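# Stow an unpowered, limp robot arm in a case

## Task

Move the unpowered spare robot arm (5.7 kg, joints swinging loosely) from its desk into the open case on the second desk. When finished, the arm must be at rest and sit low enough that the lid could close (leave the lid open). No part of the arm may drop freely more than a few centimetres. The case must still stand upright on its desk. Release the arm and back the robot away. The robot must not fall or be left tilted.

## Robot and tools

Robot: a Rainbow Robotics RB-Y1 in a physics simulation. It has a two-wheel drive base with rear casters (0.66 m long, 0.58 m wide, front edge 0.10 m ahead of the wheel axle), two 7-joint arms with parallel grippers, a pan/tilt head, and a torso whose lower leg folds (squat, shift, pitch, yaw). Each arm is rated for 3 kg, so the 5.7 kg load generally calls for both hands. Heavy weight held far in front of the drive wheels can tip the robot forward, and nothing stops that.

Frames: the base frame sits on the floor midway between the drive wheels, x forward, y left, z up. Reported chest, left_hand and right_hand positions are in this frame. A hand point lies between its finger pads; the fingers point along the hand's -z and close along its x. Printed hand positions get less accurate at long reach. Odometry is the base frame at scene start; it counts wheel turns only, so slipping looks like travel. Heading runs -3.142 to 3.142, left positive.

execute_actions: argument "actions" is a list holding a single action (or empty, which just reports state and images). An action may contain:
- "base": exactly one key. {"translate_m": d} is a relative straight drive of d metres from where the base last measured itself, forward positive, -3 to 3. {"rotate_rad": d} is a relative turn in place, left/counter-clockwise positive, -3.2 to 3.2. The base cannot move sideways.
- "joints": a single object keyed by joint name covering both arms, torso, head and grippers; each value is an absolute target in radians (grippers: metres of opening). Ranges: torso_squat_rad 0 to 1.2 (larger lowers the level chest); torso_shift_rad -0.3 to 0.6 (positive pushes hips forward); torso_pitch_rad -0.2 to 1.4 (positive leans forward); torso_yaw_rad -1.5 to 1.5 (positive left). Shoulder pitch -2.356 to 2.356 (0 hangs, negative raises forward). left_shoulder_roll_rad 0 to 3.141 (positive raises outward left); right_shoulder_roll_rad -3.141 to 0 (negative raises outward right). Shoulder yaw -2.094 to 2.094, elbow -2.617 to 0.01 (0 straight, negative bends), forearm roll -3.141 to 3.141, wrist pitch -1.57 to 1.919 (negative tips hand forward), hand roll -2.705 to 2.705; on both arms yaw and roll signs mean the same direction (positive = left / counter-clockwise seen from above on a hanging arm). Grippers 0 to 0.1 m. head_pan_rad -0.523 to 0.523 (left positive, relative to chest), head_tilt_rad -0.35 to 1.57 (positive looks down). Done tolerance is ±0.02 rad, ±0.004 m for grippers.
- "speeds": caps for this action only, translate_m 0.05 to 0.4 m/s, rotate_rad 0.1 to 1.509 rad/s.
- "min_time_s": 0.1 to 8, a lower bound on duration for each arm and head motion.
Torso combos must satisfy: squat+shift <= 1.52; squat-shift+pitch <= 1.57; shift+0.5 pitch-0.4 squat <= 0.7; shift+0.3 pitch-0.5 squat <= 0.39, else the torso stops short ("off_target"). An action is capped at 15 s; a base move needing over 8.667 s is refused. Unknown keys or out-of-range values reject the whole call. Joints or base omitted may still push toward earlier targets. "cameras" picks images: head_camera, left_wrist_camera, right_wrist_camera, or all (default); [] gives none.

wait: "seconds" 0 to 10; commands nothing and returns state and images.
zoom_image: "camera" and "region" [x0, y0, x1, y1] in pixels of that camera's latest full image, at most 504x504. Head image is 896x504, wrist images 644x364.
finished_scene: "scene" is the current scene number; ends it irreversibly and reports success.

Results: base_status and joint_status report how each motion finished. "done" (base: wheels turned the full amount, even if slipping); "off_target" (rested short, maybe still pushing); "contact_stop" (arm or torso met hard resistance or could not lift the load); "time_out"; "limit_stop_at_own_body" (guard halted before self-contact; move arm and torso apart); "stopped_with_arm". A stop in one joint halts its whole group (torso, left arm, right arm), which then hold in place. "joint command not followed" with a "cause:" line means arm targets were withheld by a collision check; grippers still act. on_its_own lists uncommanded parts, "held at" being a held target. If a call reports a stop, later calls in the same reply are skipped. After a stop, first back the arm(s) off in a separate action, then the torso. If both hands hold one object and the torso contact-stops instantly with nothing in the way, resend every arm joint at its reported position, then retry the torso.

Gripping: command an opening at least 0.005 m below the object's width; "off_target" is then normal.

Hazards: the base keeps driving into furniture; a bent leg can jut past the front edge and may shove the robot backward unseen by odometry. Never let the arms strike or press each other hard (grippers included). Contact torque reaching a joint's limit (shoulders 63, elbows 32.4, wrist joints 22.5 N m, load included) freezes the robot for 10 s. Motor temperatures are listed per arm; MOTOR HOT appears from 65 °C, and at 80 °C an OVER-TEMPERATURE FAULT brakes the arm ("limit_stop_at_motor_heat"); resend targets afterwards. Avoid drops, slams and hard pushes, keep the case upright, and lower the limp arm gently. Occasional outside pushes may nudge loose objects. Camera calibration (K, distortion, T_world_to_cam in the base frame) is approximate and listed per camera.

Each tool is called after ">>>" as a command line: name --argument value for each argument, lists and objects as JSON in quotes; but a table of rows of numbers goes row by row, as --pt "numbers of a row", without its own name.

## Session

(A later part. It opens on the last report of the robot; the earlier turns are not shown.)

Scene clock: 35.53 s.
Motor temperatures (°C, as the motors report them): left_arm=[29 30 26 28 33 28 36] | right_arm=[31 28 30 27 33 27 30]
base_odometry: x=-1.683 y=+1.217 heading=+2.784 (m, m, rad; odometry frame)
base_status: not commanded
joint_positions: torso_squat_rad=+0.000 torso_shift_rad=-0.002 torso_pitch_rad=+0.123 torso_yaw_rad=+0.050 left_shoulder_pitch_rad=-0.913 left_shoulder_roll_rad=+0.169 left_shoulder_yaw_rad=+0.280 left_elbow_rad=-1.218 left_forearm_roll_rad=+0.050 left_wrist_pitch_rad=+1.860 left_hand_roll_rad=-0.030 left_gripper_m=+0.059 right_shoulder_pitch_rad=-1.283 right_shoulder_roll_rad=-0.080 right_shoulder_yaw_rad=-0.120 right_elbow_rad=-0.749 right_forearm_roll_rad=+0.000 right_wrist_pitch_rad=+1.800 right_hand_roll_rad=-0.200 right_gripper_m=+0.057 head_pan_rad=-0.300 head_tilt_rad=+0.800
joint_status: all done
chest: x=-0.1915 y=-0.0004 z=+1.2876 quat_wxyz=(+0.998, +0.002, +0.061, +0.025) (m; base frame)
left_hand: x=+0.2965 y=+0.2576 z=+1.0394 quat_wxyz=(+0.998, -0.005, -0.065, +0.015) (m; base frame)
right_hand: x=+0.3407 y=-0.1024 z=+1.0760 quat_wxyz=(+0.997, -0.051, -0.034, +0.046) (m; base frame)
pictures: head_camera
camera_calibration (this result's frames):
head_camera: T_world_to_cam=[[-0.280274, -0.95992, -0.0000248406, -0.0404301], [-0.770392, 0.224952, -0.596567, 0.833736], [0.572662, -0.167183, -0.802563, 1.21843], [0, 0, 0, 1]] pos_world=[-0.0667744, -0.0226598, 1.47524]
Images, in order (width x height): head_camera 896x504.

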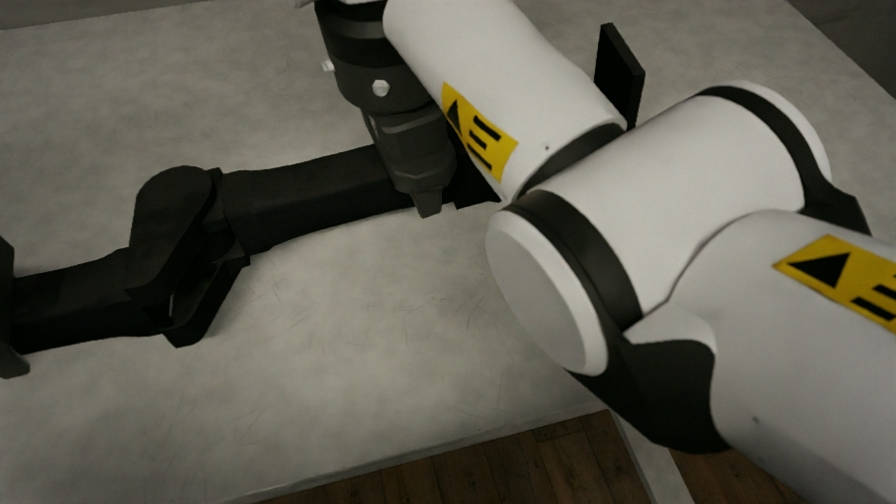

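>>> execute_actions --actions '[{"joints":{"torso_pitch_rad":0.04,"head_pan_rad":0.5}}]' --cameras '["head_camera"]'

>>> execute_actions --actions '[{"joints":{"torso_pitch_rad":-0.06,"head_pan_rad":-0.3}}]' --cameras '["head_camera"]'

>>> execute_actions --actions '[{"joints":{"torso_pitch_rad":-0.15,"head_pan_rad":0.5}}]' --cameras '["head_camera"]'

Scene clock: 36.83 s.
Motor temperatures (°C, as the motors report them): left_arm=[29 30 26 28 33 28 36] | right_arm=[31 28 30 27 33 27 30]
base_odometry: x=-1.683 y=+1.217 heading=+2.784 (m, m, rad; odometry frame)
base_status: not commanded
joint_positions: torso_squat_rad=+0.000 torso_shift_rad=-0.002 torso_pitch_rad=+0.042 torso_yaw_rad=+0.050 left_shoulder_pitch_rad=-0.912 left_shoulder_roll_rad=+0.169 left_shoulder_yaw_rad=+0.280 left_elbow_rad=-1.218 left_forearm_roll_rad=+0.050 left_wrist_pitch_rad=+1.860 left_hand_roll_rad=-0.030 left_gripper_m=+0.059 right_shoulder_pitch_rad=-1.283 right_shoulder_roll_rad=-0.080 right_shoulder_yaw_rad=-0.120 right_elbow_rad=-0.749 right_forearm_roll_rad=+0.000 right_wrist_pitch_rad=+1.800 right_hand_roll_rad=-0.200 right_gripper_m=+0.057 head_pan_rad=+0.500 head_tilt_rad=+0.800
joint_status: all done
chest: x=-0.2166 y=-0.0004 z=+1.2897 quat_wxyz=(+0.999, +0.001, +0.021, +0.025) (m; base frame)
left_hand: x=+0.2898 y=+0.2575 z=+1.0815 quat_wxyz=(+0.994, -0.006, -0.105, +0.015) (m; base frame)
right_hand: x=+0.3309 y=-0.1024 z=+1.1218 quat_wxyz=(+0.995, -0.052, -0.074, +0.044) (m; base frame)
pictures: head_camera
camera_calibration (this result's frames):
head_camera: T_world_to_cam=[[0.49288, -0.86837, -0.0547888, 0.173597], [-0.67077, -0.339107, -0.659601, 0.917863], [0.554199, 0.361855, -0.749616, 1.16357], [0, 0, 0, 1]] pos_world=[-0.114734, 0.0409585, 1.48716]
Images, in order (width x height): head_camera 896x504.

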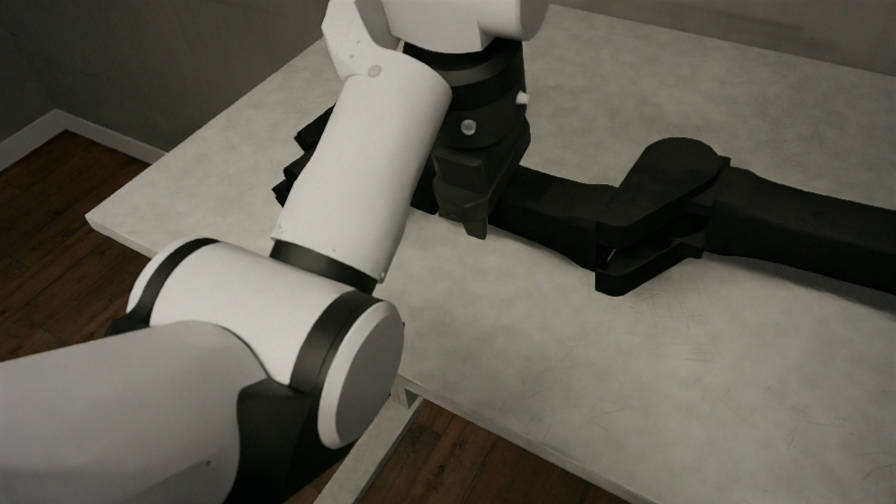

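Scene clock: 38.03 s.
Motor temperatures (°C, as the motors report them): left_arm=[29 30 26 28 33 28 36] | right_arm=[31 28 30 27 33 27 30]
base_odometry: x=-1.683 y=+1.217 heading=+2.784 (m, m, rad; odometry frame)
base_status: not commanded
joint_positions: torso_squat_rad=+0.000 torso_shift_rad=-0.002 torso_pitch_rad=-0.059 torso_yaw_rad=+0.050 left_shoulder_pitch_rad=-0.912 left_shoulder_roll_rad=+0.169 left_shoulder_yaw_rad=+0.280 left_elbow_rad=-1.218 left_forearm_roll_rad=+0.050 left_wrist_pitch_rad=+1.860 left_hand_roll_rad=-0.030 left_gripper_m=+0.059 right_shoulder_pitch_rad=-1.283 right_shoulder_roll_rad=-0.079 right_shoulder_yaw_rad=-0.120 right_elbow_rad=-0.749 right_forearm_roll_rad=+0.000 right_wrist_pitch_rad=+1.800 right_hand_roll_rad=-0.200 right_gripper_m=+0.057 head_pan_rad=-0.300 head_tilt_rad=+0.800
joint_status: all done
chest: x=-0.2476 y=-0.0004 z=+1.2894 quat_wxyz=(+0.999, +0.000, -0.029, +0.025) (m; base frame)
left_hand: x=+0.2769 y=+0.2575 z=+1.1327 quat_wxyz=(+0.988, -0.006, -0.154, +0.015) (m; base frame)
right_hand: x=+0.3139 y=-0.1024 z=+1.1770 quat_wxyz=(+0.990, -0.055, -0.124, +0.041) (m; base frame)
pictures: head_camera
camera_calibration (this result's frames):
head_camera: T_world_to_cam=[[-0.27574, -0.959905, -0.050494, 0.0100931], [-0.650156, 0.224938, -0.725741, 0.987924], [0.708001, -0.167287, -0.686112, 1.13535], [0, 0, 0, 1]] pos_world=[-0.158741, -0.0226044, 1.49647]
Images, in order (width x height): head_camera 896x504.

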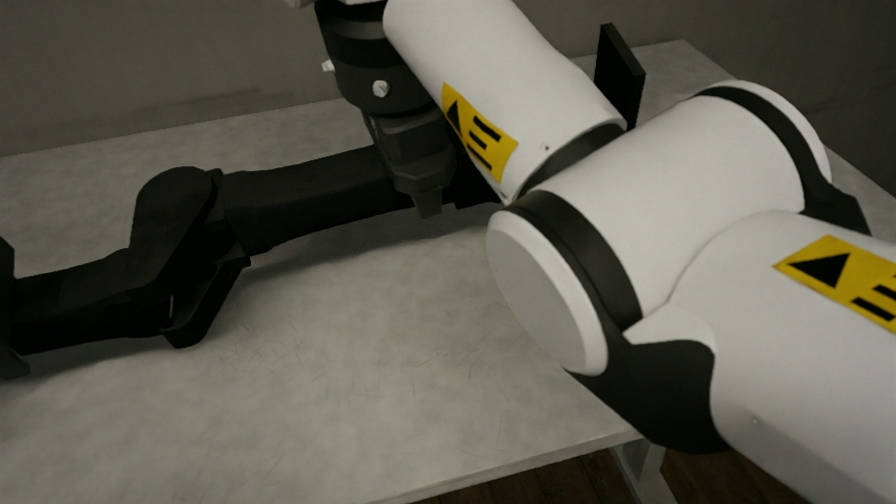

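Scene clock: 39.23 s.
Motor temperatures (°C, as the motors report them): left_arm=[29 30 26 28 33 28 36] | right_arm=[31 28 30 27 33 27 30]
base_odometry: x=-1.683 y=+1.217 heading=+2.784 (m, m, rad; odometry frame)
base_status: not commanded
joint_positions: torso_squat_rad=+0.000 torso_shift_rad=-0.002 torso_pitch_rad=-0.148 torso_yaw_rad=+0.050 left_shoulder_pitch_rad=-0.911 left_shoulder_roll_rad=+0.169 left_shoulder_yaw_rad=+0.280 left_elbow_rad=-1.218 left_forearm_roll_rad=+0.050 left_wrist_pitch_rad=+1.861 left_hand_roll_rad=-0.030 left_gripper_m=+0.059 right_shoulder_pitch_rad=-1.283 right_shoulder_roll_rad=-0.079 right_shoulder_yaw_rad=-0.120 right_elbow_rad=-0.749 right_forearm_roll_rad=+0.000 right_wrist_pitch_rad=+1.800 right_hand_roll_rad=-0.200 right_gripper_m=+0.057 head_pan_rad=+0.500 head_tilt_rad=+0.800
joint_status: all done
chest: x=-0.2752 y=-0.0003 z=+1.2865 quat_wxyz=(+0.997, -0.001, -0.074, +0.025) (m; base frame)
left_hand: x=+0.2611 y=+0.2575 z=+1.1771 quat_wxyz=(+0.980, -0.007, -0.198, +0.015) (m; base frame)
right_hand: x=+0.2941 y=-0.1023 z=+1.2249 quat_wxyz=(+0.983, -0.056, -0.168, +0.039) (m; base frame)
pictures: head_camera
camera_calibration (this result's frames):
head_camera: T_world_to_cam=[[0.494339, -0.868379, 0.0393352, 0.0816523], [-0.534164, -0.339158, -0.774365, 1.06175], [0.685783, 0.361787, -0.631515, 1.07794], [0, 0, 0, 1]] pos_world=[-0.212451, 0.04102, 1.49971]
Images, in order (width x height): head_camera 896x504.

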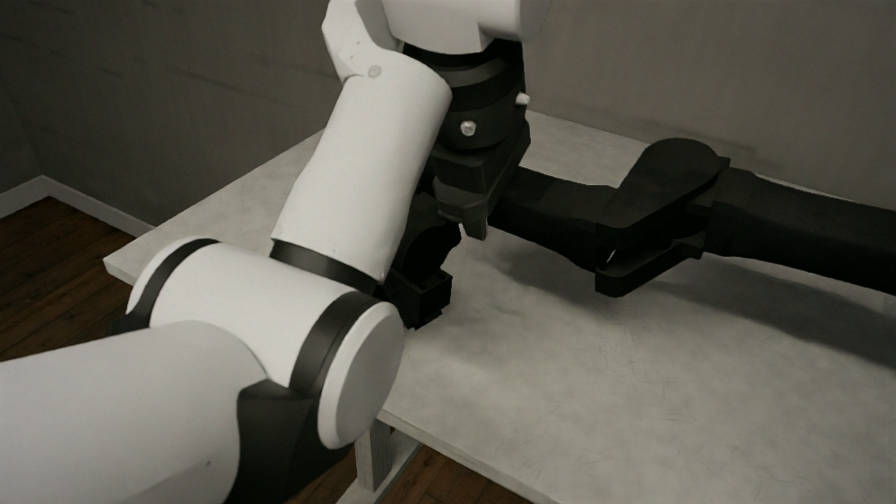

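>>> execute_actions --actions '[{"joints":{"torso_pitch_rad":-0.2,"head_pan_rad":0.3}}]' --cameras '["head_camera"]'

>>> execute_actions --actions '[{"base":{"translate_m":-0.65},"speeds":{"translate_m":0.2}}]' --cameras '["head_camera"]'

>>> execute_actions --actions '[{"base":{"rotate_rad":3.11},"speeds":{"rotate_rad":0.6},"joints":{"head_pan_rad":-0.05,"head_tilt_rad":0.5,"torso_pitch_rad":0}}]' --cameras '["head_camera"]'

>>> execute_actions --actions '[{"base":{"translate_m":1.7}}]' --cameras '["head_camera"]'

Scene clock: 40.30 s.
Motor temperatures (°C, as the motors report them): left_arm=[29 30 26 29 33 28 36] | right_arm=[31 28 30 28 33 27 30]
base_odometry: x=-1.683 y=+1.217 heading=+2.784 (m, m, rad; odometry frame)
base_status: not commanded
joint_positions: torso_squat_rad=+0.000 torso_shift_rad=-0.002 torso_pitch_rad=-0.197 torso_yaw_rad=+0.050 left_shoulder_pitch_rad=-0.911 left_shoulder_roll_rad=+0.169 left_shoulder_yaw_rad=+0.280 left_elbow_rad=-1.218 left_forearm_roll_rad=+0.050 left_wrist_pitch_rad=+1.861 left_hand_roll_rad=-0.030 left_gripper_m=+0.059 right_shoulder_pitch_rad=-1.283 right_shoulder_roll_rad=-0.079 right_shoulder_yaw_rad=-0.120 right_elbow_rad=-0.749 right_forearm_roll_rad=+0.000 right_wrist_pitch_rad=+1.800 right_hand_roll_rad=-0.200 right_gripper_m=+0.057 head_pan_rad=+0.300 head_tilt_rad=+0.800
joint_status: all done
joint sent to its limit — the command would take torso_pitch_rad past its lower limit, so that joint was sent only as far as its limit.
chest: x=-0.2900 y=-0.0003 z=+1.2839 quat_wxyz=(+0.995, -0.002, -0.098, +0.025) (m; base frame)
left_hand: x=+0.2509 y=+0.2575 z=+1.2006 quat_wxyz=(+0.975, -0.007, -0.222, +0.015) (m; base frame)
right_hand: x=+0.2816 y=-0.1023 z=+1.2500 quat_wxyz=(+0.979, -0.057, -0.192, +0.037) (m; base frame)
pictures: head_camera
camera_calibration (this result's frames):
head_camera: T_world_to_cam=[[0.313052, -0.949336, 0.0275618, 0.0557074], [-0.549557, -0.204737, -0.809981, 1.09417], [0.774587, 0.23842, -0.585807, 1.05234], [0, 0, 0, 1]] pos_world=[-0.23126, 0.0260039, 1.5012]
Images, in order (width x height): head_camera 896x504.

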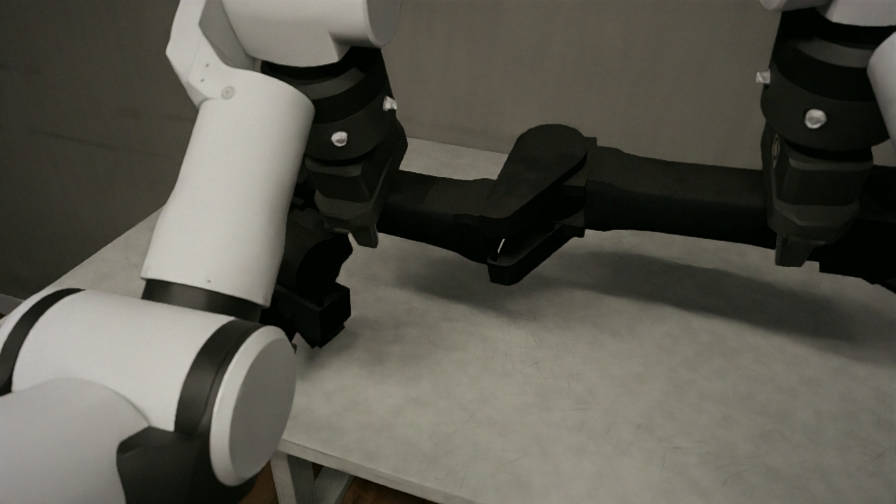

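Scene clock: 44.53 s.
Motor temperatures (°C, as the motors report them): left_arm=[29 30 26 29 33 28 36] | right_arm=[31 28 30 28 34 27 30]
base_odometry: x=-1.074 y=+0.990 heading=+2.785 (m, m, rad; odometry frame)
base_status: done
joint_positions: torso_squat_rad=+0.000 torso_shift_rad=-0.002 torso_pitch_rad=-0.197 torso_yaw_rad=+0.050 left_shoulder_pitch_rad=-0.911 left_shoulder_roll_rad=+0.169 left_shoulder_yaw_rad=+0.280 left_elbow_rad=-1.218 left_forearm_roll_rad=+0.050 left_wrist_pitch_rad=+1.861 left_hand_roll_rad=-0.030 left_gripper_m=+0.059 right_shoulder_pitch_rad=-1.283 right_shoulder_roll_rad=-0.079 right_shoulder_yaw_rad=-0.120 right_elbow_rad=-0.749 right_forearm_roll_rad=+0.000 right_wrist_pitch_rad=+1.800 right_hand_roll_rad=-0.200 right_gripper_m=+0.057 head_pan_rad=+0.300 head_tilt_rad=+0.800
joint_status: not commanded
chest: x=-0.2900 y=-0.0003 z=+1.2840 quat_wxyz=(+0.995, -0.002, -0.098, +0.025) (m; base frame)
left_hand: x=+0.2510 y=+0.2576 z=+1.2005 quat_wxyz=(+0.975, -0.007, -0.221, +0.015) (m; base frame)
right_hand: x=+0.2816 y=-0.1023 z=+1.2499 quat_wxyz=(+0.979, -0.057, -0.192, +0.037) (m; base frame)
pictures: head_camera
camera_calibration (this result's frames):
head_camera: T_world_to_cam=[[0.313056, -0.949335, 0.0275395, 0.0557179], [-0.549614, -0.204739, -0.809942, 1.09414], [0.774545, 0.238421, -0.585863, 1.05236], [0, 0, 0, 1]] pos_world=[-0.231184, 0.026004, 1.5012]
Images, in order (width x height): head_camera 896x504.

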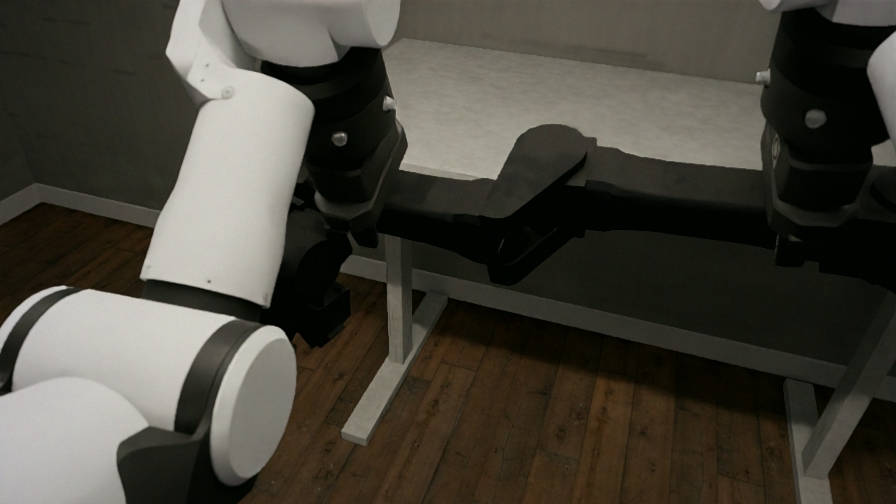

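Scene clock: 51.23 s.
Motor temperatures (°C, as the motors report them): left_arm=[30 30 26 29 33 28 36] | right_arm=[32 28 30 28 34 27 30]
base_odometry: x=-1.074 y=+0.990 heading=-0.388 (m, m, rad; odometry frame)
base_status: done
joint_positions: torso_squat_rad=+0.000 torso_shift_rad=-0.002 torso_pitch_rad=+0.002 torso_yaw_rad=+0.050 left_shoulder_pitch_rad=-0.911 left_shoulder_roll_rad=+0.169 left_shoulder_yaw_rad=+0.280 left_elbow_rad=-1.218 left_forearm_roll_rad=+0.050 left_wrist_pitch_rad=+1.860 left_hand_roll_rad=-0.030 left_gripper_m=+0.059 right_shoulder_pitch_rad=-1.283 right_shoulder_roll_rad=-0.079 right_shoulder_yaw_rad=-0.120 right_elbow_rad=-0.749 right_forearm_roll_rad=+0.000 right_wrist_pitch_rad=+1.800 right_hand_roll_rad=-0.200 right_gripper_m=+0.057 head_pan_rad=-0.050 head_tilt_rad=+0.500
joint_status: all done
chest: x=-0.2288 y=-0.0003 z=+1.2899 quat_wxyz=(+1.000, +0.000, +0.001, +0.025) (m; base frame)
left_hand: x=+0.2851 y=+0.2576 z=+1.1014 quat_wxyz=(+0.992, -0.006, -0.124, +0.015) (m; base frame)
right_hand: x=+0.3249 y=-0.1023 z=+1.1438 quat_wxyz=(+0.993, -0.053, -0.094, +0.043) (m; base frame)
pictures: head_camera
camera_calibration (this result's frames):
head_camera: T_world_to_cam=[[-0.0208101, -0.998889, -0.0422897, 0.0590776], [-0.491768, 0.047055, -0.869454, 1.25459], [0.870478, 0.00270327, -0.492201, 0.85772], [0, 0, 0, 1]] pos_world=[-0.128428, -0.00234163, 1.51548]
Images, in order (width x height): head_camera 896x504.

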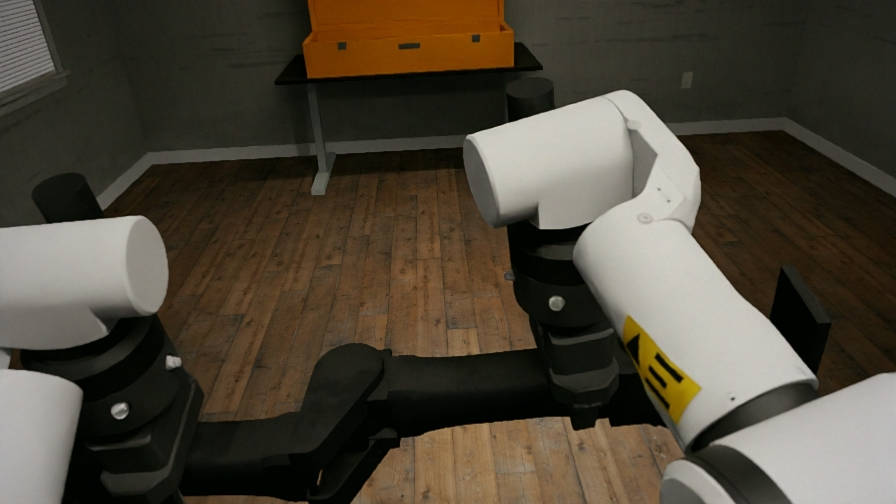

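Scene clock: 56.83 s.
Motor temperatures (°C, as the motors report them): left_arm=[30 30 26 29 33 28 36] | right_arm=[32 28 30 28 34 27 30]
base_odometry: x=+0.500 y=+0.347 heading=-0.388 (m, m, rad; odometry frame)
base_status: done
joint_positions: torso_squat_rad=+0.000 torso_shift_rad=-0.002 torso_pitch_rad=+0.002 torso_yaw_rad=+0.050 left_shoulder_pitch_rad=-0.911 left_shoulder_roll_rad=+0.169 left_shoulder_yaw_rad=+0.280 left_elbow_rad=-1.218 left_forearm_roll_rad=+0.050 left_wrist_pitch_rad=+1.860 left_hand_roll_rad=-0.030 left_gripper_m=+0.058 right_shoulder_pitch_rad=-1.283 right_shoulder_roll_rad=-0.079 right_shoulder_yaw_rad=-0.120 right_elbow_rad=-0.749 right_forearm_roll_rad=+0.000 right_wrist_pitch_rad=+1.800 right_hand_roll_rad=-0.200 right_gripper_m=+0.056 head_pan_rad=-0.050 head_tilt_rad=+0.500
joint_status: not commanded
chest: x=-0.2288 y=-0.0003 z=+1.2899 quat_wxyz=(+1.000, +0.000, +0.001, +0.025) (m; base frame)
left_hand: x=+0.2850 y=+0.2576 z=+1.1014 quat_wxyz=(+0.992, -0.006, -0.124, +0.015) (m; base frame)
right_hand: x=+0.3250 y=-0.1022 z=+1.1440 quat_wxyz=(+0.993, -0.053, -0.094, +0.043) (m; base frame)
pictures: head_camera
camera_calibration (this result's frames):
head_camera: T_world_to_cam=[[-0.0208112, -0.998889, -0.0422863, 0.0590746], [-0.491794, 0.0470525, -0.869439, 1.25458], [0.870463, 0.00270205, -0.492227, 0.857726], [0, 0, 0, 1]] pos_world=[-0.128394, -0.00233986, 1.51548]
Images, in order (width x height): head_camera 896x504.

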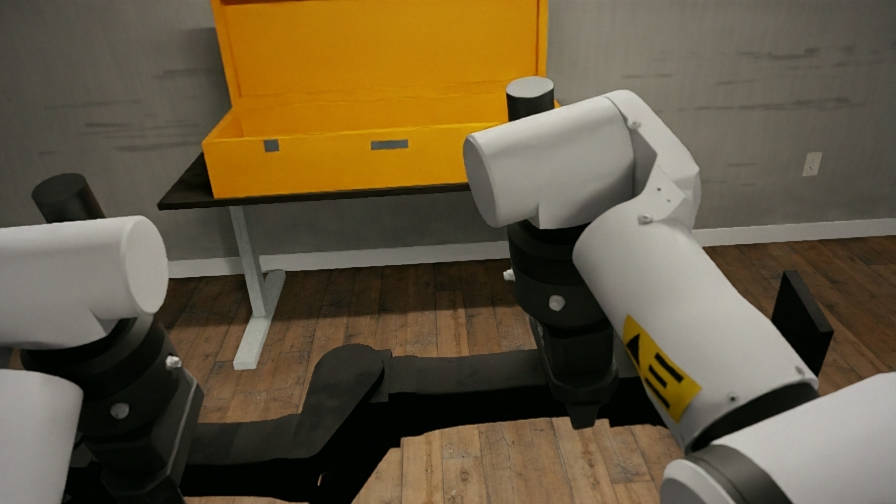

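>>> execute_actions --actions '[{"base":{"translate_m":1.55},"joints":{"torso_pitch_rad":-0.17,"head_tilt_rad":1.0,"head_pan_rad":0.1}}]' --cameras '["head_camera"]'

Scene clock: 62.10 s.
Motor temperatures (°C, as the motors report them): left_arm=[31 30 26 30 33 28 36] | right_arm=[32 28 30 28 34 27 31]
base_odometry: x=+1.935 y=-0.239 heading=-0.388 (m, m, rad; odometry frame)
base_status: done
joint_positions: torso_squat_rad=+0.000 torso_shift_rad=-0.002 torso_pitch_rad=-0.168 torso_yaw_rad=+0.050 left_shoulder_pitch_rad=-0.911 left_shoulder_roll_rad=+0.169 left_shoulder_yaw_rad=+0.280 left_elbow_rad=-1.218 left_forearm_roll_rad=+0.050 left_wrist_pitch_rad=+1.861 left_hand_roll_rad=-0.030 left_gripper_m=+0.058 right_shoulder_pitch_rad=-1.283 right_shoulder_roll_rad=-0.079 right_shoulder_yaw_rad=-0.120 right_elbow_rad=-0.749 right_forearm_roll_rad=+0.000 right_wrist_pitch_rad=+1.800 right_hand_roll_rad=-0.200 right_gripper_m=+0.056 head_pan_rad=+0.100 head_tilt_rad=+1.000
joint_status: all done
chest: x=-0.2812 y=-0.0003 z=+1.2856 quat_wxyz=(+0.996, -0.002, -0.084, +0.025) (m; base frame)
left_hand: x=+0.2570 y=+0.2575 z=+1.1865 quat_wxyz=(+0.978, -0.007, -0.207, +0.015) (m; base frame)
right_hand: x=+0.2893 y=-0.1022 z=+1.2355 quat_wxyz=(+0.982, -0.057, -0.178, +0.038) (m; base frame)
pictures: head_camera
camera_calibration (this result's frames):
head_camera: T_world_to_cam=[[0.1145, -0.99339, -0.00807825, 0.0459226], [-0.744369, -0.0804064, -0.66291, 0.828063], [0.657879, 0.0819162, -0.748656, 1.2502], [0, 0, 0, 1]] pos_world=[-0.211356, 0.00978867, 1.48527]
Images, in order (width x height): head_camera 896x504.

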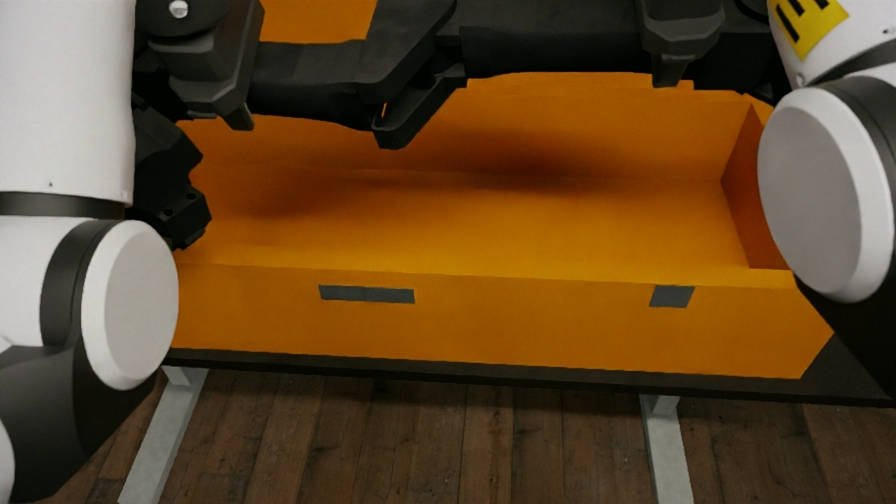

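>>> execute_actions --actions '[{"base":{"translate_m":0.22},"speeds":{"translate_m":0.2}}]' --cameras '[]'

>>> execute_actions --actions '[{"joints":{"torso_pitch_rad":0.1,"head_tilt_rad":0.9,"head_pan_rad":0.3}}]' --cameras '["head_camera"]'

>>> execute_actions --actions '[{"joints":{"torso_pitch_rad":0.2,"head_tilt_rad":0.75,"head_pan_rad":-0.35}}]' --cameras '["head_camera"]'

Scene clock: 64.17 s.
Motor temperatures (°C, as the motors report them): left_arm=[31 30 26 30 33 28 36] | right_arm=[32 28 30 28 34 27 31]
base_odometry: x=+2.139 y=-0.322 heading=-0.388 (m, m, rad; odometry frame)
base_status: done
joint_positions: torso_squat_rad=+0.000 torso_shift_rad=-0.002 torso_pitch_rad=-0.168 torso_yaw_rad=+0.050 left_shoulder_pitch_rad=-0.911 left_shoulder_roll_rad=+0.169 left_shoulder_yaw_rad=+0.280 left_elbow_rad=-1.217 left_forearm_roll_rad=+0.050 left_wrist_pitch_rad=+1.861 left_hand_roll_rad=-0.030 left_gripper_m=+0.058 right_shoulder_pitch_rad=-1.283 right_shoulder_roll_rad=-0.079 right_shoulder_yaw_rad=-0.120 right_elbow_rad=-0.749 right_forearm_roll_rad=+0.000 right_wrist_pitch_rad=+1.800 right_hand_roll_rad=-0.200 right_gripper_m=+0.056 head_pan_rad=+0.100 head_tilt_rad=+1.000
joint_status: not commanded
chest: x=-0.2812 y=-0.0003 z=+1.2856 quat_wxyz=(+0.996, -0.002, -0.084, +0.025) (m; base frame)
left_hand: x=+0.2570 y=+0.2575 z=+1.1864 quat_wxyz=(+0.978, -0.007, -0.207, +0.015) (m; base frame)
right_hand: x=+0.2893 y=-0.1022 z=+1.2355 quat_wxyz=(+0.982, -0.057, -0.178, +0.038) (m; base frame)
pictures: none
No camera images: the call's "cameras" was empty. Leave "cameras" out to get every camera's image.

Scene clock: 65.87 s.
Motor temperatures (°C, as the motors report them): left_arm=[31 30 26 30 33 28 36] | right_arm=[32 28 30 28 34 27 31]
base_odometry: x=+2.139 y=-0.322 heading=-0.388 (m, m, rad; odometry frame)
base_status: not commanded
joint_positions: torso_squat_rad=+0.000 torso_shift_rad=-0.002 torso_pitch_rad=+0.102 torso_yaw_rad=+0.050 left_shoulder_pitch_rad=-0.911 left_shoulder_roll_rad=+0.169 left_shoulder_yaw_rad=+0.280 left_elbow_rad=-1.218 left_forearm_roll_rad=+0.050 left_wrist_pitch_rad=+1.860 left_hand_roll_rad=-0.030 left_gripper_m=+0.058 right_shoulder_pitch_rad=-1.283 right_shoulder_roll_rad=-0.079 right_shoulder_yaw_rad=-0.120 right_elbow_rad=-0.749 right_forearm_roll_rad=+0.000 right_wrist_pitch_rad=+1.800 right_hand_roll_rad=-0.200 right_gripper_m=+0.056 head_pan_rad=+0.300 head_tilt_rad=+0.900
joint_status: all done
chest: x=-0.1979 y=-0.0003 z=+1.2883 quat_wxyz=(+0.998, +0.002, +0.051, +0.025) (m; base frame)
left_hand: x=+0.2945 y=+0.2576 z=+1.0492 quat_wxyz=(+0.997, -0.005, -0.074, +0.015) (m; base frame)
right_hand: x=+0.3386 y=-0.1022 z=+1.0879 quat_wxyz=(+0.997, -0.051, -0.044, +0.046) (m; base frame)
pictures: head_camera
camera_calibration (this result's frames):
head_camera: T_world_to_cam=[[0.304624, -0.950445, -0.0621197, 0.140012], [-0.816627, -0.227053, -0.530629, 0.721789], [0.490229, 0.212371, -0.845325, 1.2762], [0, 0, 0, 1]] pos_world=[-0.0788493, 0.0259298, 1.4705]
Images, in order (width x height): head_camera 896x504.

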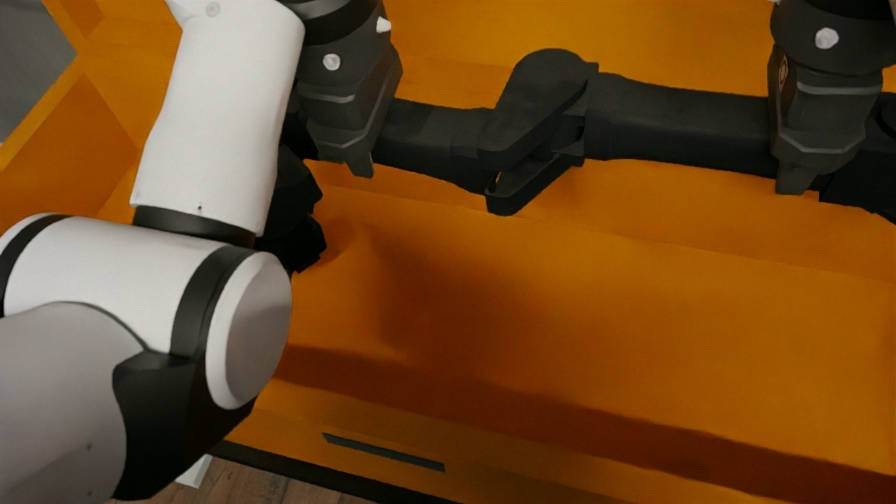

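Scene clock: 66.97 s.
Motor temperatures (°C, as the motors report them): left_arm=[31 30 26 30 33 28 36] | right_arm=[32 28 30 28 34 27 31]
base_odometry: x=+2.139 y=-0.322 heading=-0.388 (m, m, rad; odometry frame)
base_status: not commanded
joint_positions: torso_squat_rad=+0.000 torso_shift_rad=-0.002 torso_pitch_rad=+0.202 torso_yaw_rad=+0.050 left_shoulder_pitch_rad=-0.911 left_shoulder_roll_rad=+0.169 left_shoulder_yaw_rad=+0.280 left_elbow_rad=-1.218 left_forearm_roll_rad=+0.050 left_wrist_pitch_rad=+1.860 left_hand_roll_rad=-0.030 left_gripper_m=+0.058 right_shoulder_pitch_rad=-1.283 right_shoulder_roll_rad=-0.079 right_shoulder_yaw_rad=-0.120 right_elbow_rad=-0.749 right_forearm_roll_rad=+0.000 right_wrist_pitch_rad=+1.800 right_hand_roll_rad=-0.200 right_gripper_m=+0.056 head_pan_rad=-0.350 head_tilt_rad=+0.750
joint_status: all done
chest: x=-0.1673 y=-0.0003 z=+1.2836 quat_wxyz=(+0.995, +0.003, +0.101, +0.025) (m; base frame)
left_hand: x=+0.2988 y=+0.2576 z=+0.9966 quat_wxyz=(+1.000, -0.004, -0.024, +0.016) (m; base frame)
right_hand: x=+0.3466 y=-0.1022 z=+1.0307 quat_wxyz=(+0.998, -0.049, +0.005, +0.048) (m; base frame)
pictures: head_camera
camera_calibration (this result's frames):
head_camera: T_world_to_cam=[[-0.324772, -0.945318, 0.0299619, -0.078185], [-0.777411, 0.248776, -0.577704, 0.830665], [0.53866, -0.210915, -0.815696, 1.20502], [0, 0, 0, 1]] pos_world=[-0.0287204, -0.0264024, 1.46515]
Images, in order (width x height): head_camera 896x504.

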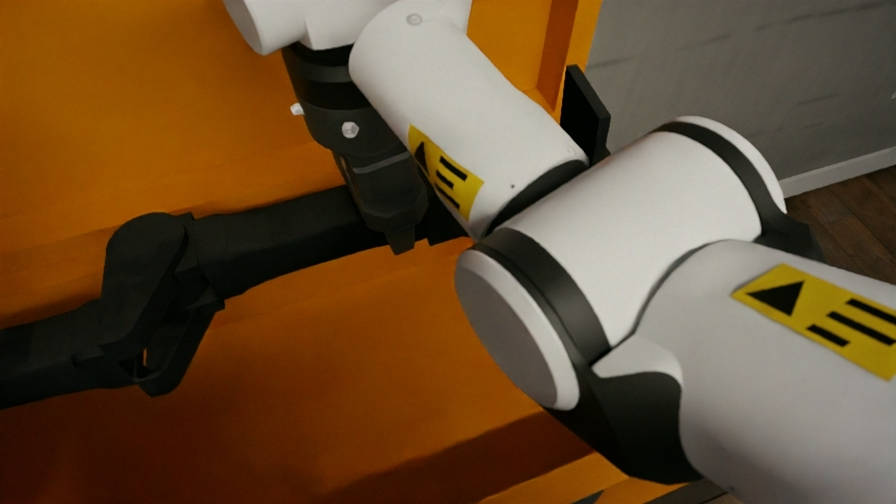

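>>> execute_actions --actions '[{"base":{"translate_m":-0.03},"joints":{"torso_squat_rad":0.42,"torso_yaw_rad":0.12,"head_pan_rad":0.45,"head_tilt_rad":0.85}}]' --cameras '["head_camera"]'

>>> execute_actions --actions '[{"joints":{"torso_squat_rad":0.55,"torso_yaw_rad":0.05}}]' --cameras '["head_camera"]'

>>> execute_actions --actions '[{"joints":{"torso_squat_rad":0.68,"torso_yaw_rad":0.02}}]' --cameras '["head_camera"]'

Scene clock: 69.33 s.
Motor temperatures (°C, as the motors report them): left_arm=[31 30 26 30 33 28 36] | right_arm=[32 28 30 28 34 27 31]
base_odometry: x=+2.111 y=-0.311 heading=-0.387 (m, m, rad; odometry frame)
base_status: done
joint_positions: torso_squat_rad=+0.420 torso_shift_rad=-0.003 torso_pitch_rad=+0.200 torso_yaw_rad=+0.120 left_shoulder_pitch_rad=-0.916 left_shoulder_roll_rad=+0.170 left_shoulder_yaw_rad=+0.280 left_elbow_rad=-1.221 left_forearm_roll_rad=+0.050 left_wrist_pitch_rad=+1.860 left_hand_roll_rad=-0.030 left_gripper_m=+0.058 right_shoulder_pitch_rad=-1.282 right_shoulder_roll_rad=-0.080 right_shoulder_yaw_rad=-0.120 right_elbow_rad=-0.749 right_forearm_roll_rad=+0.000 right_wrist_pitch_rad=+1.799 right_hand_roll_rad=-0.200 right_gripper_m=+0.056 head_pan_rad=+0.450 head_tilt_rad=+0.850
joint_status: all done
chest: x=-0.1681 y=-0.0007 z=+1.2229 quat_wxyz=(+0.993, +0.007, +0.100, +0.060) (m; base frame)
left_hand: x=+0.2822 y=+0.2927 z=+0.9440 quat_wxyz=(+0.998, +0.004, -0.029, +0.049) (m; base frame)
right_hand: x=+0.3519 y=-0.0640 z=+0.9692 quat_wxyz=(+0.996, -0.042, +0.003, +0.082) (m; base frame)
pictures: head_camera
camera_calibration (this result's frames):
head_camera: T_world_to_cam=[[0.493631, -0.859294, -0.133946, 0.243422], [-0.780081, -0.369409, -0.504987, 0.692369], [0.384451, 0.353766, -0.85267, 1.19132], [0, 0, 0, 1]] pos_world=[-0.0380598, 0.0434914, 1.39804]
Images, in order (width x height): head_camera 896x504.

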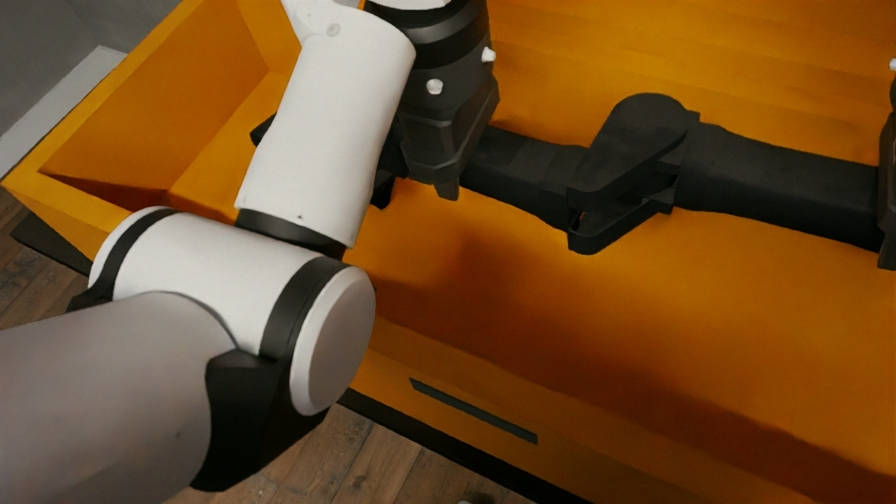

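Scene clock: 70.67 s.
Motor temperatures (°C, as the motors report them): left_arm=[31 30 26 30 33 28 36] | right_arm=[33 28 30 28 34 27 31]
base_odometry: x=+2.111 y=-0.311 heading=-0.387 (m, m, rad; odometry frame)
base_status: not commanded
joint_positions: torso_squat_rad=+0.461 torso_shift_rad=-0.004 torso_pitch_rad=+0.198 torso_yaw_rad=+0.101 left_shoulder_pitch_rad=-0.922 left_shoulder_roll_rad=+0.172 left_shoulder_yaw_rad=+0.279 left_elbow_rad=-1.224 left_forearm_roll_rad=+0.049 left_wrist_pitch_rad=+1.860 left_hand_roll_rad=-0.031 left_gripper_m=+0.058 right_shoulder_pitch_rad=-1.281 right_shoulder_roll_rad=-0.080 right_shoulder_yaw_rad=-0.120 right_elbow_rad=-0.748 right_forearm_roll_rad=+0.000 right_wrist_pitch_rad=+1.799 right_hand_roll_rad=-0.200 right_gripper_m=+0.057 head_pan_rad=+0.450 head_tilt_rad=+0.850
joint_status: torso_squat_rad contact_stop (moved +0.041 of +0.130); torso_yaw_rad contact_stop (moved -0.019 of -0.070)
on_its_own: torso_squat_rad is held at +0.461, not at your +0.550, since a contact_stop; torso_yaw_rad is held at +0.100, not at your +0.050, since a contact_stop
chest: x=-0.1695 y=-0.0011 z=+1.2109 quat_wxyz=(+0.994, +0.006, +0.098, +0.050) (m; base frame)
left_hand: x=+0.2897 y=+0.2830 z=+0.9359 quat_wxyz=(+0.999, +0.004, -0.035, +0.039) (m; base frame)
right_hand: x=+0.3493 y=-0.0754 z=+0.9580 quat_wxyz=(+0.996, -0.043, +0.003, +0.072) (m; base frame)
pictures: head_camera
camera_calibration (this result's frames):
head_camera: T_world_to_cam=[[0.477429, -0.868987, -0.130088, 0.234693], [-0.785676, -0.355907, -0.506007, 0.685338], [0.393415, 0.343789, -0.852663, 1.18331], [0, 0, 0, 1]] pos_world=[-0.0391261, 0.0410537, 1.38628]
Images, in order (width x height): head_camera 896x504.

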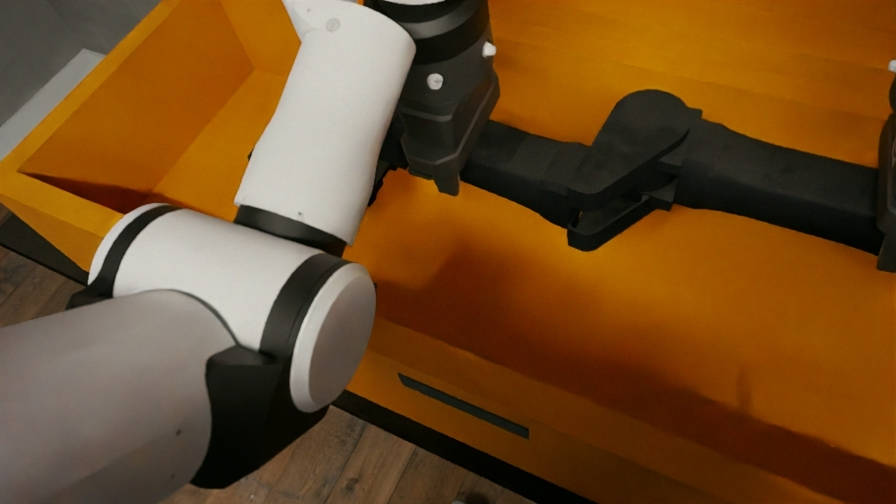

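not run: a stop came earlier in this reply.

Tip is propping; ease up, drag rightwards.

>>> execute_actions --actions '[{"joints":{"torso_squat_rad":0.425}}]' --cameras '[]'

>>> execute_actions --actions '[{"joints":{"torso_yaw_rad":0.02}}]' --cameras '["head_camera"]'

>>> execute_actions --actions '[{"joints":{"torso_yaw_rad":-0.02,"torso_squat_rad":0.46}}]' --cameras '["head_camera"]'

Scene clock: 71.50 s.
Motor temperatures (°C, as the motors report them): left_arm=[31 30 26 30 33 28 36] | right_arm=[33 28 30 28 34 27 31]
base_odometry: x=+2.111 y=-0.311 heading=-0.387 (m, m, rad; odometry frame)
base_status: not commanded
joint_positions: torso_squat_rad=+0.425 torso_shift_rad=-0.003 torso_pitch_rad=+0.200 torso_yaw_rad=+0.100 left_shoulder_pitch_rad=-0.915 left_shoulder_roll_rad=+0.170 left_shoulder_yaw_rad=+0.280 left_elbow_rad=-1.220 left_forearm_roll_rad=+0.050 left_wrist_pitch_rad=+1.860 left_hand_roll_rad=-0.030 left_gripper_m=+0.058 right_shoulder_pitch_rad=-1.282 right_shoulder_roll_rad=-0.080 right_shoulder_yaw_rad=-0.120 right_elbow_rad=-0.748 right_forearm_roll_rad=+0.000 right_wrist_pitch_rad=+1.800 right_hand_roll_rad=-0.200 right_gripper_m=+0.057 head_pan_rad=+0.450 head_tilt_rad=+0.850
joint_status: all done
on_its_own: torso_yaw_rad is held at +0.100, not at your +0.050, since a contact_stop
chest: x=-0.1684 y=-0.0005 z=+1.2215 quat_wxyz=(+0.994, +0.006, +0.099, +0.050) (m; base frame)
left_hand: x=+0.2869 y=+0.2831 z=+0.9408 quat_wxyz=(+0.999, +0.002, -0.029, +0.040) (m; base frame)
right_hand: x=+0.3500 y=-0.0749 z=+0.9682 quat_wxyz=(+0.996, -0.044, +0.004, +0.072) (m; base frame)
pictures: none
No camera images: the call's "cameras" was empty. Leave "cameras" out to get every camera's image.

Scene clock: 72.33 s.
Motor temperatures (°C, as the motors report them): left_arm=[31 30 26 30 33 28 36] | right_arm=[33 28 30 28 34 27 31]
base_odometry: x=+2.111 y=-0.311 heading=-0.388 (m, m, rad; odometry frame)
base_status: not commanded
joint_positions: torso_squat_rad=+0.425 torso_shift_rad=-0.003 torso_pitch_rad=+0.199 torso_yaw_rad=+0.020 left_shoulder_pitch_rad=-0.916 left_shoulder_roll_rad=+0.170 left_shoulder_yaw_rad=+0.280 left_elbow_rad=-1.220 left_forearm_roll_rad=+0.050 left_wrist_pitch_rad=+1.860 left_hand_roll_rad=-0.030 left_gripper_m=+0.058 right_shoulder_pitch_rad=-1.282 right_shoulder_roll_rad=-0.080 right_shoulder_yaw_rad=-0.120 right_elbow_rad=-0.748 right_forearm_roll_rad=+0.000 right_wrist_pitch_rad=+1.800 right_hand_roll_rad=-0.200 right_gripper_m=+0.057 head_pan_rad=+0.450 head_tilt_rad=+0.850
joint_status: all done
chest: x=-0.1686 y=-0.0007 z=+1.2216 quat_wxyz=(+0.995, +0.002, +0.099, +0.010) (m; base frame)
left_hand: x=+0.3079 y=+0.2413 z=+0.9373 quat_wxyz=(+1.000, -0.007, -0.029, +0.000) (m; base frame)
right_hand: x=+0.3423 y=-0.1200 z=+0.9699 quat_wxyz=(+0.998, -0.052, +0.006, +0.032) (m; base frame)
pictures: head_camera
camera_calibration (this result's frames):
head_camera: T_world_to_cam=[[0.40705, -0.906014, -0.115973, 0.2069], [-0.812541, -0.301172, -0.499071, 0.678561], [0.417238, 0.297379, -0.858766, 1.20334], [0, 0, 0, 1]] pos_world=[-0.0349375, 0.0339706, 1.39603]
Images, in order (width x height): head_camera 896x504.

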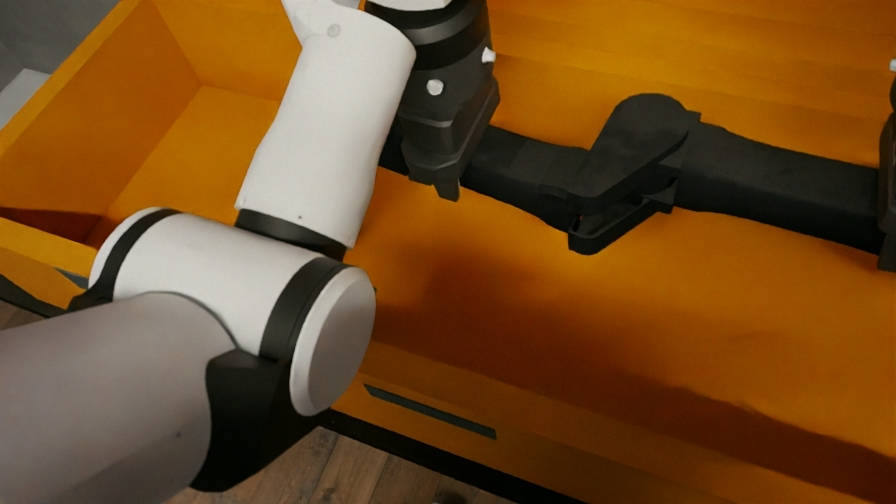

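Scene clock: 73.23 s.
Motor temperatures (°C, as the motors report them): left_arm=[31 30 26 30 33 28 36] | right_arm=[33 28 30 28 34 27 31]
base_odometry: x=+2.111 y=-0.311 heading=-0.388 (m, m, rad; odometry frame)
base_status: not commanded
joint_positions: torso_squat_rad=+0.460 torso_shift_rad=-0.003 torso_pitch_rad=+0.200 torso_yaw_rad=-0.020 left_shoulder_pitch_rad=-0.914 left_shoulder_roll_rad=+0.170 left_shoulder_yaw_rad=+0.280 left_elbow_rad=-1.219 left_forearm_roll_rad=+0.050 left_wrist_pitch_rad=+1.860 left_hand_roll_rad=-0.030 left_gripper_m=+0.058 right_shoulder_pitch_rad=-1.282 right_shoulder_roll_rad=-0.080 right_shoulder_yaw_rad=-0.120 right_elbow_rad=-0.748 right_forearm_roll_rad=+0.000 right_wrist_pitch_rad=+1.800 right_hand_roll_rad=-0.200 right_gripper_m=+0.057 head_pan_rad=+0.450 head_tilt_rad=+0.850
joint_status: all done
chest: x=-0.1684 y=-0.0005 z=+1.2111 quat_wxyz=(+0.995, +0.000, +0.100, -0.010) (m; base frame)
left_hand: x=+0.3164 y=+0.2204 z=+0.9238 quat_wxyz=(+0.999, -0.012, -0.027, -0.019) (m; base frame)
right_hand: x=+0.3373 y=-0.1417 z=+0.9603 quat_wxyz=(+0.998, -0.056, +0.007, +0.013) (m; base frame)
pictures: head_camera
camera_calibration (this result's frames):
head_camera: T_world_to_cam=[[0.371192, -0.92218, -0.108633, 0.19081], [-0.823979, -0.273187, -0.496414, 0.668402], [0.428106, 0.273777, -0.861262, 1.19903], [0, 0, 0, 1]] pos_world=[-0.0333888, 0.0302931, 1.38521]
Images, in order (width x height): head_camera 896x504.

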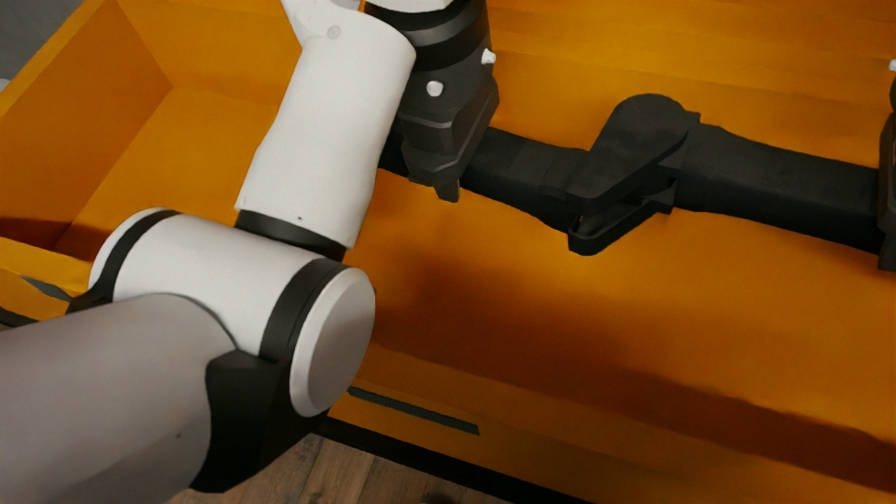

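>>> execute_actions --actions '[{"joints":{"torso_yaw_rad":-0.05,"torso_squat_rad":0.52}}]' --cameras '[]'

>>> execute_actions --actions '[{"joints":{"torso_squat_rad":0.65}}]' --cameras '["head_camera"]'

>>> execute_actions --actions '[{"joints":{"torso_squat_rad":0.75,"head_pan_rad":-0.3,"head_tilt_rad":0.75}}]' --cameras '["head_camera"]'

Scene clock: 74.27 s.
Motor temperatures (°C, as the motors report them): left_arm=[31 30 26 30 33 28 36] | right_arm=[33 28 30 28 34 27 31]
base_odometry: x=+2.111 y=-0.311 heading=-0.388 (m, m, rad; odometry frame)
base_status: not commanded
joint_positions: torso_squat_rad=+0.520 torso_shift_rad=-0.003 torso_pitch_rad=+0.200 torso_yaw_rad=-0.050 left_shoulder_pitch_rad=-0.913 left_shoulder_roll_rad=+0.169 left_shoulder_yaw_rad=+0.280 left_elbow_rad=-1.219 left_forearm_roll_rad=+0.050 left_wrist_pitch_rad=+1.860 left_hand_roll_rad=-0.030 left_gripper_m=+0.058 right_shoulder_pitch_rad=-1.282 right_shoulder_roll_rad=-0.080 right_shoulder_yaw_rad=-0.120 right_elbow_rad=-0.748 right_forearm_roll_rad=+0.000 right_wrist_pitch_rad=+1.800 right_hand_roll_rad=-0.200 right_gripper_m=+0.057 head_pan_rad=+0.450 head_tilt_rad=+0.850
joint_status: all done
chest: x=-0.1682 y=-0.0005 z=+1.1913 quat_wxyz=(+0.995, -0.002, +0.100, -0.025) (m; base frame)
left_hand: x=+0.3223 y=+0.2045 z=+0.9020 quat_wxyz=(+0.999, -0.015, -0.026, -0.033) (m; base frame)
right_hand: x=+0.3331 y=-0.1578 z=+0.9415 quat_wxyz=(+0.998, -0.058, +0.008, -0.002) (m; base frame)
pictures: none
No camera images: the call's "cameras" was empty. Leave "cameras" out to get every camera's image.

Scene clock: 75.53 s.
Motor temperatures (°C, as the motors report them): left_arm=[31 30 26 30 33 28 36] | right_arm=[33 28 30 28 34 27 31]
base_odometry: x=+2.111 y=-0.311 heading=-0.388 (m, m, rad; odometry frame)
base_status: not commanded
joint_positions: torso_squat_rad=+0.650 torso_shift_rad=-0.003 torso_pitch_rad=+0.200 torso_yaw_rad=-0.050 left_shoulder_pitch_rad=-0.914 left_shoulder_roll_rad=+0.169 left_shoulder_yaw_rad=+0.280 left_elbow_rad=-1.219 left_forearm_roll_rad=+0.050 left_wrist_pitch_rad=+1.860 left_hand_roll_rad=-0.030 left_gripper_m=+0.058 right_shoulder_pitch_rad=-1.282 right_shoulder_roll_rad=-0.080 right_shoulder_yaw_rad=-0.120 right_elbow_rad=-0.748 right_forearm_roll_rad=+0.000 right_wrist_pitch_rad=+1.800 right_hand_roll_rad=-0.200 right_gripper_m=+0.057 head_pan_rad=+0.450 head_tilt_rad=+0.850
joint_status: all done
chest: x=-0.1682 y=-0.0005 z=+1.1411 quat_wxyz=(+0.995, -0.002, +0.100, -0.025) (m; base frame)
left_hand: x=+0.3226 y=+0.2044 z=+0.8523 quat_wxyz=(+0.999, -0.015, -0.027, -0.034) (m; base frame)
right_hand: x=+0.3331 y=-0.1579 z=+0.8913 quat_wxyz=(+0.998, -0.058, +0.008, -0.002) (m; base frame)
pictures: head_camera
camera_calibration (this result's frames):
head_camera: T_world_to_cam=[[0.343968, -0.933299, -0.103142, 0.172302], [-0.831706, -0.251841, -0.494815, 0.63073], [0.435835, 0.255984, -0.862856, 1.14178], [0, 0, 0, 1]] pos_world=[-0.0323139, 0.0273743, 1.31506]
Images, in order (width x height): head_camera 896x504.

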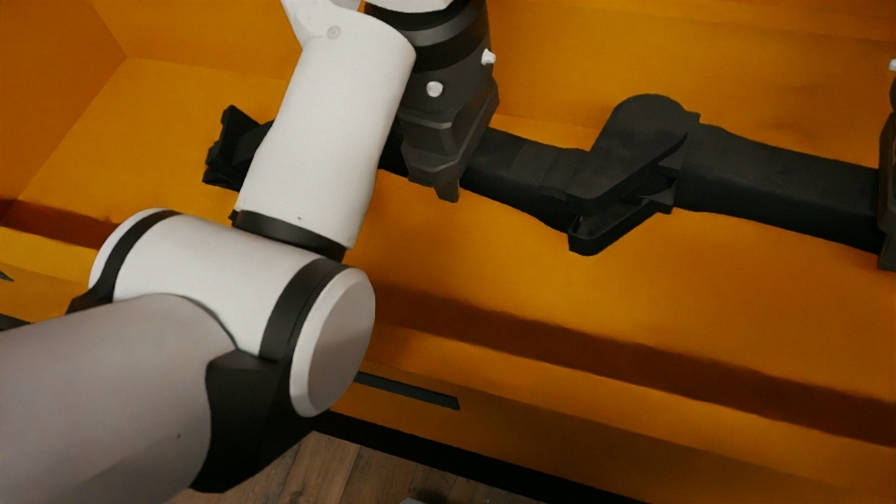

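Scene clock: 76.70 s.
Motor temperatures (°C, as the motors report them): left_arm=[31 30 26 30 33 28 36] | right_arm=[33 28 30 28 34 27 31]
base_odometry: x=+2.111 y=-0.311 heading=-0.388 (m, m, rad; odometry frame)
base_status: not commanded
joint_positions: torso_squat_rad=+0.750 torso_shift_rad=-0.003 torso_pitch_rad=+0.199 torso_yaw_rad=-0.050 left_shoulder_pitch_rad=-0.913 left_shoulder_roll_rad=+0.169 left_shoulder_yaw_rad=+0.280 left_elbow_rad=-1.219 left_forearm_roll_rad=+0.050 left_wrist_pitch_rad=+1.860 left_hand_roll_rad=-0.030 left_gripper_m=+0.058 right_shoulder_pitch_rad=-1.284 right_shoulder_roll_rad=-0.080 right_shoulder_yaw_rad=-0.120 right_elbow_rad=-0.750 right_forearm_roll_rad=+0.000 right_wrist_pitch_rad=+1.800 right_hand_roll_rad=-0.200 right_gripper_m=+0.056 head_pan_rad=-0.300 head_tilt_rad=+0.750
joint_status: all done
chest: x=-0.1683 y=-0.0004 z=+1.0960 quat_wxyz=(+0.995, -0.002, +0.099, -0.025) (m; base frame)
left_hand: x=+0.3223 y=+0.2047 z=+0.8068 quat_wxyz=(+0.999, -0.015, -0.026, -0.033) (m; base frame)
right_hand: x=+0.3339 y=-0.1574 z=+0.8477 quat_wxyz=(+0.998, -0.059, +0.006, -0.001) (m; base frame)
pictures: head_camera
camera_calibration (this result's frames):
head_camera: T_world_to_cam=[[-0.371102, -0.927801, 0.0383296, -0.0909047], [-0.762769, 0.281032, -0.582413, 0.729455], [0.529591, -0.245371, -0.811989, 1.04665], [0, 0, 0, 1]] pos_world=[-0.0316231, -0.0325249, 1.27819]
Images, in order (width x height): head_camera 896x504.

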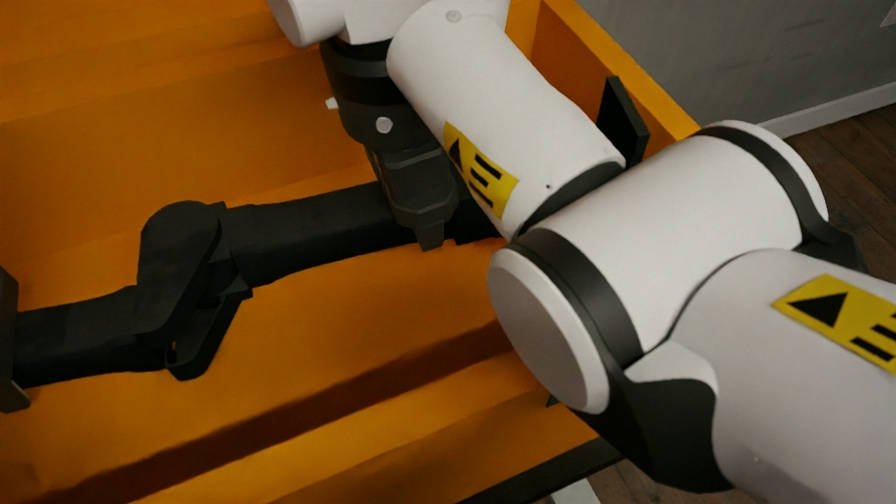

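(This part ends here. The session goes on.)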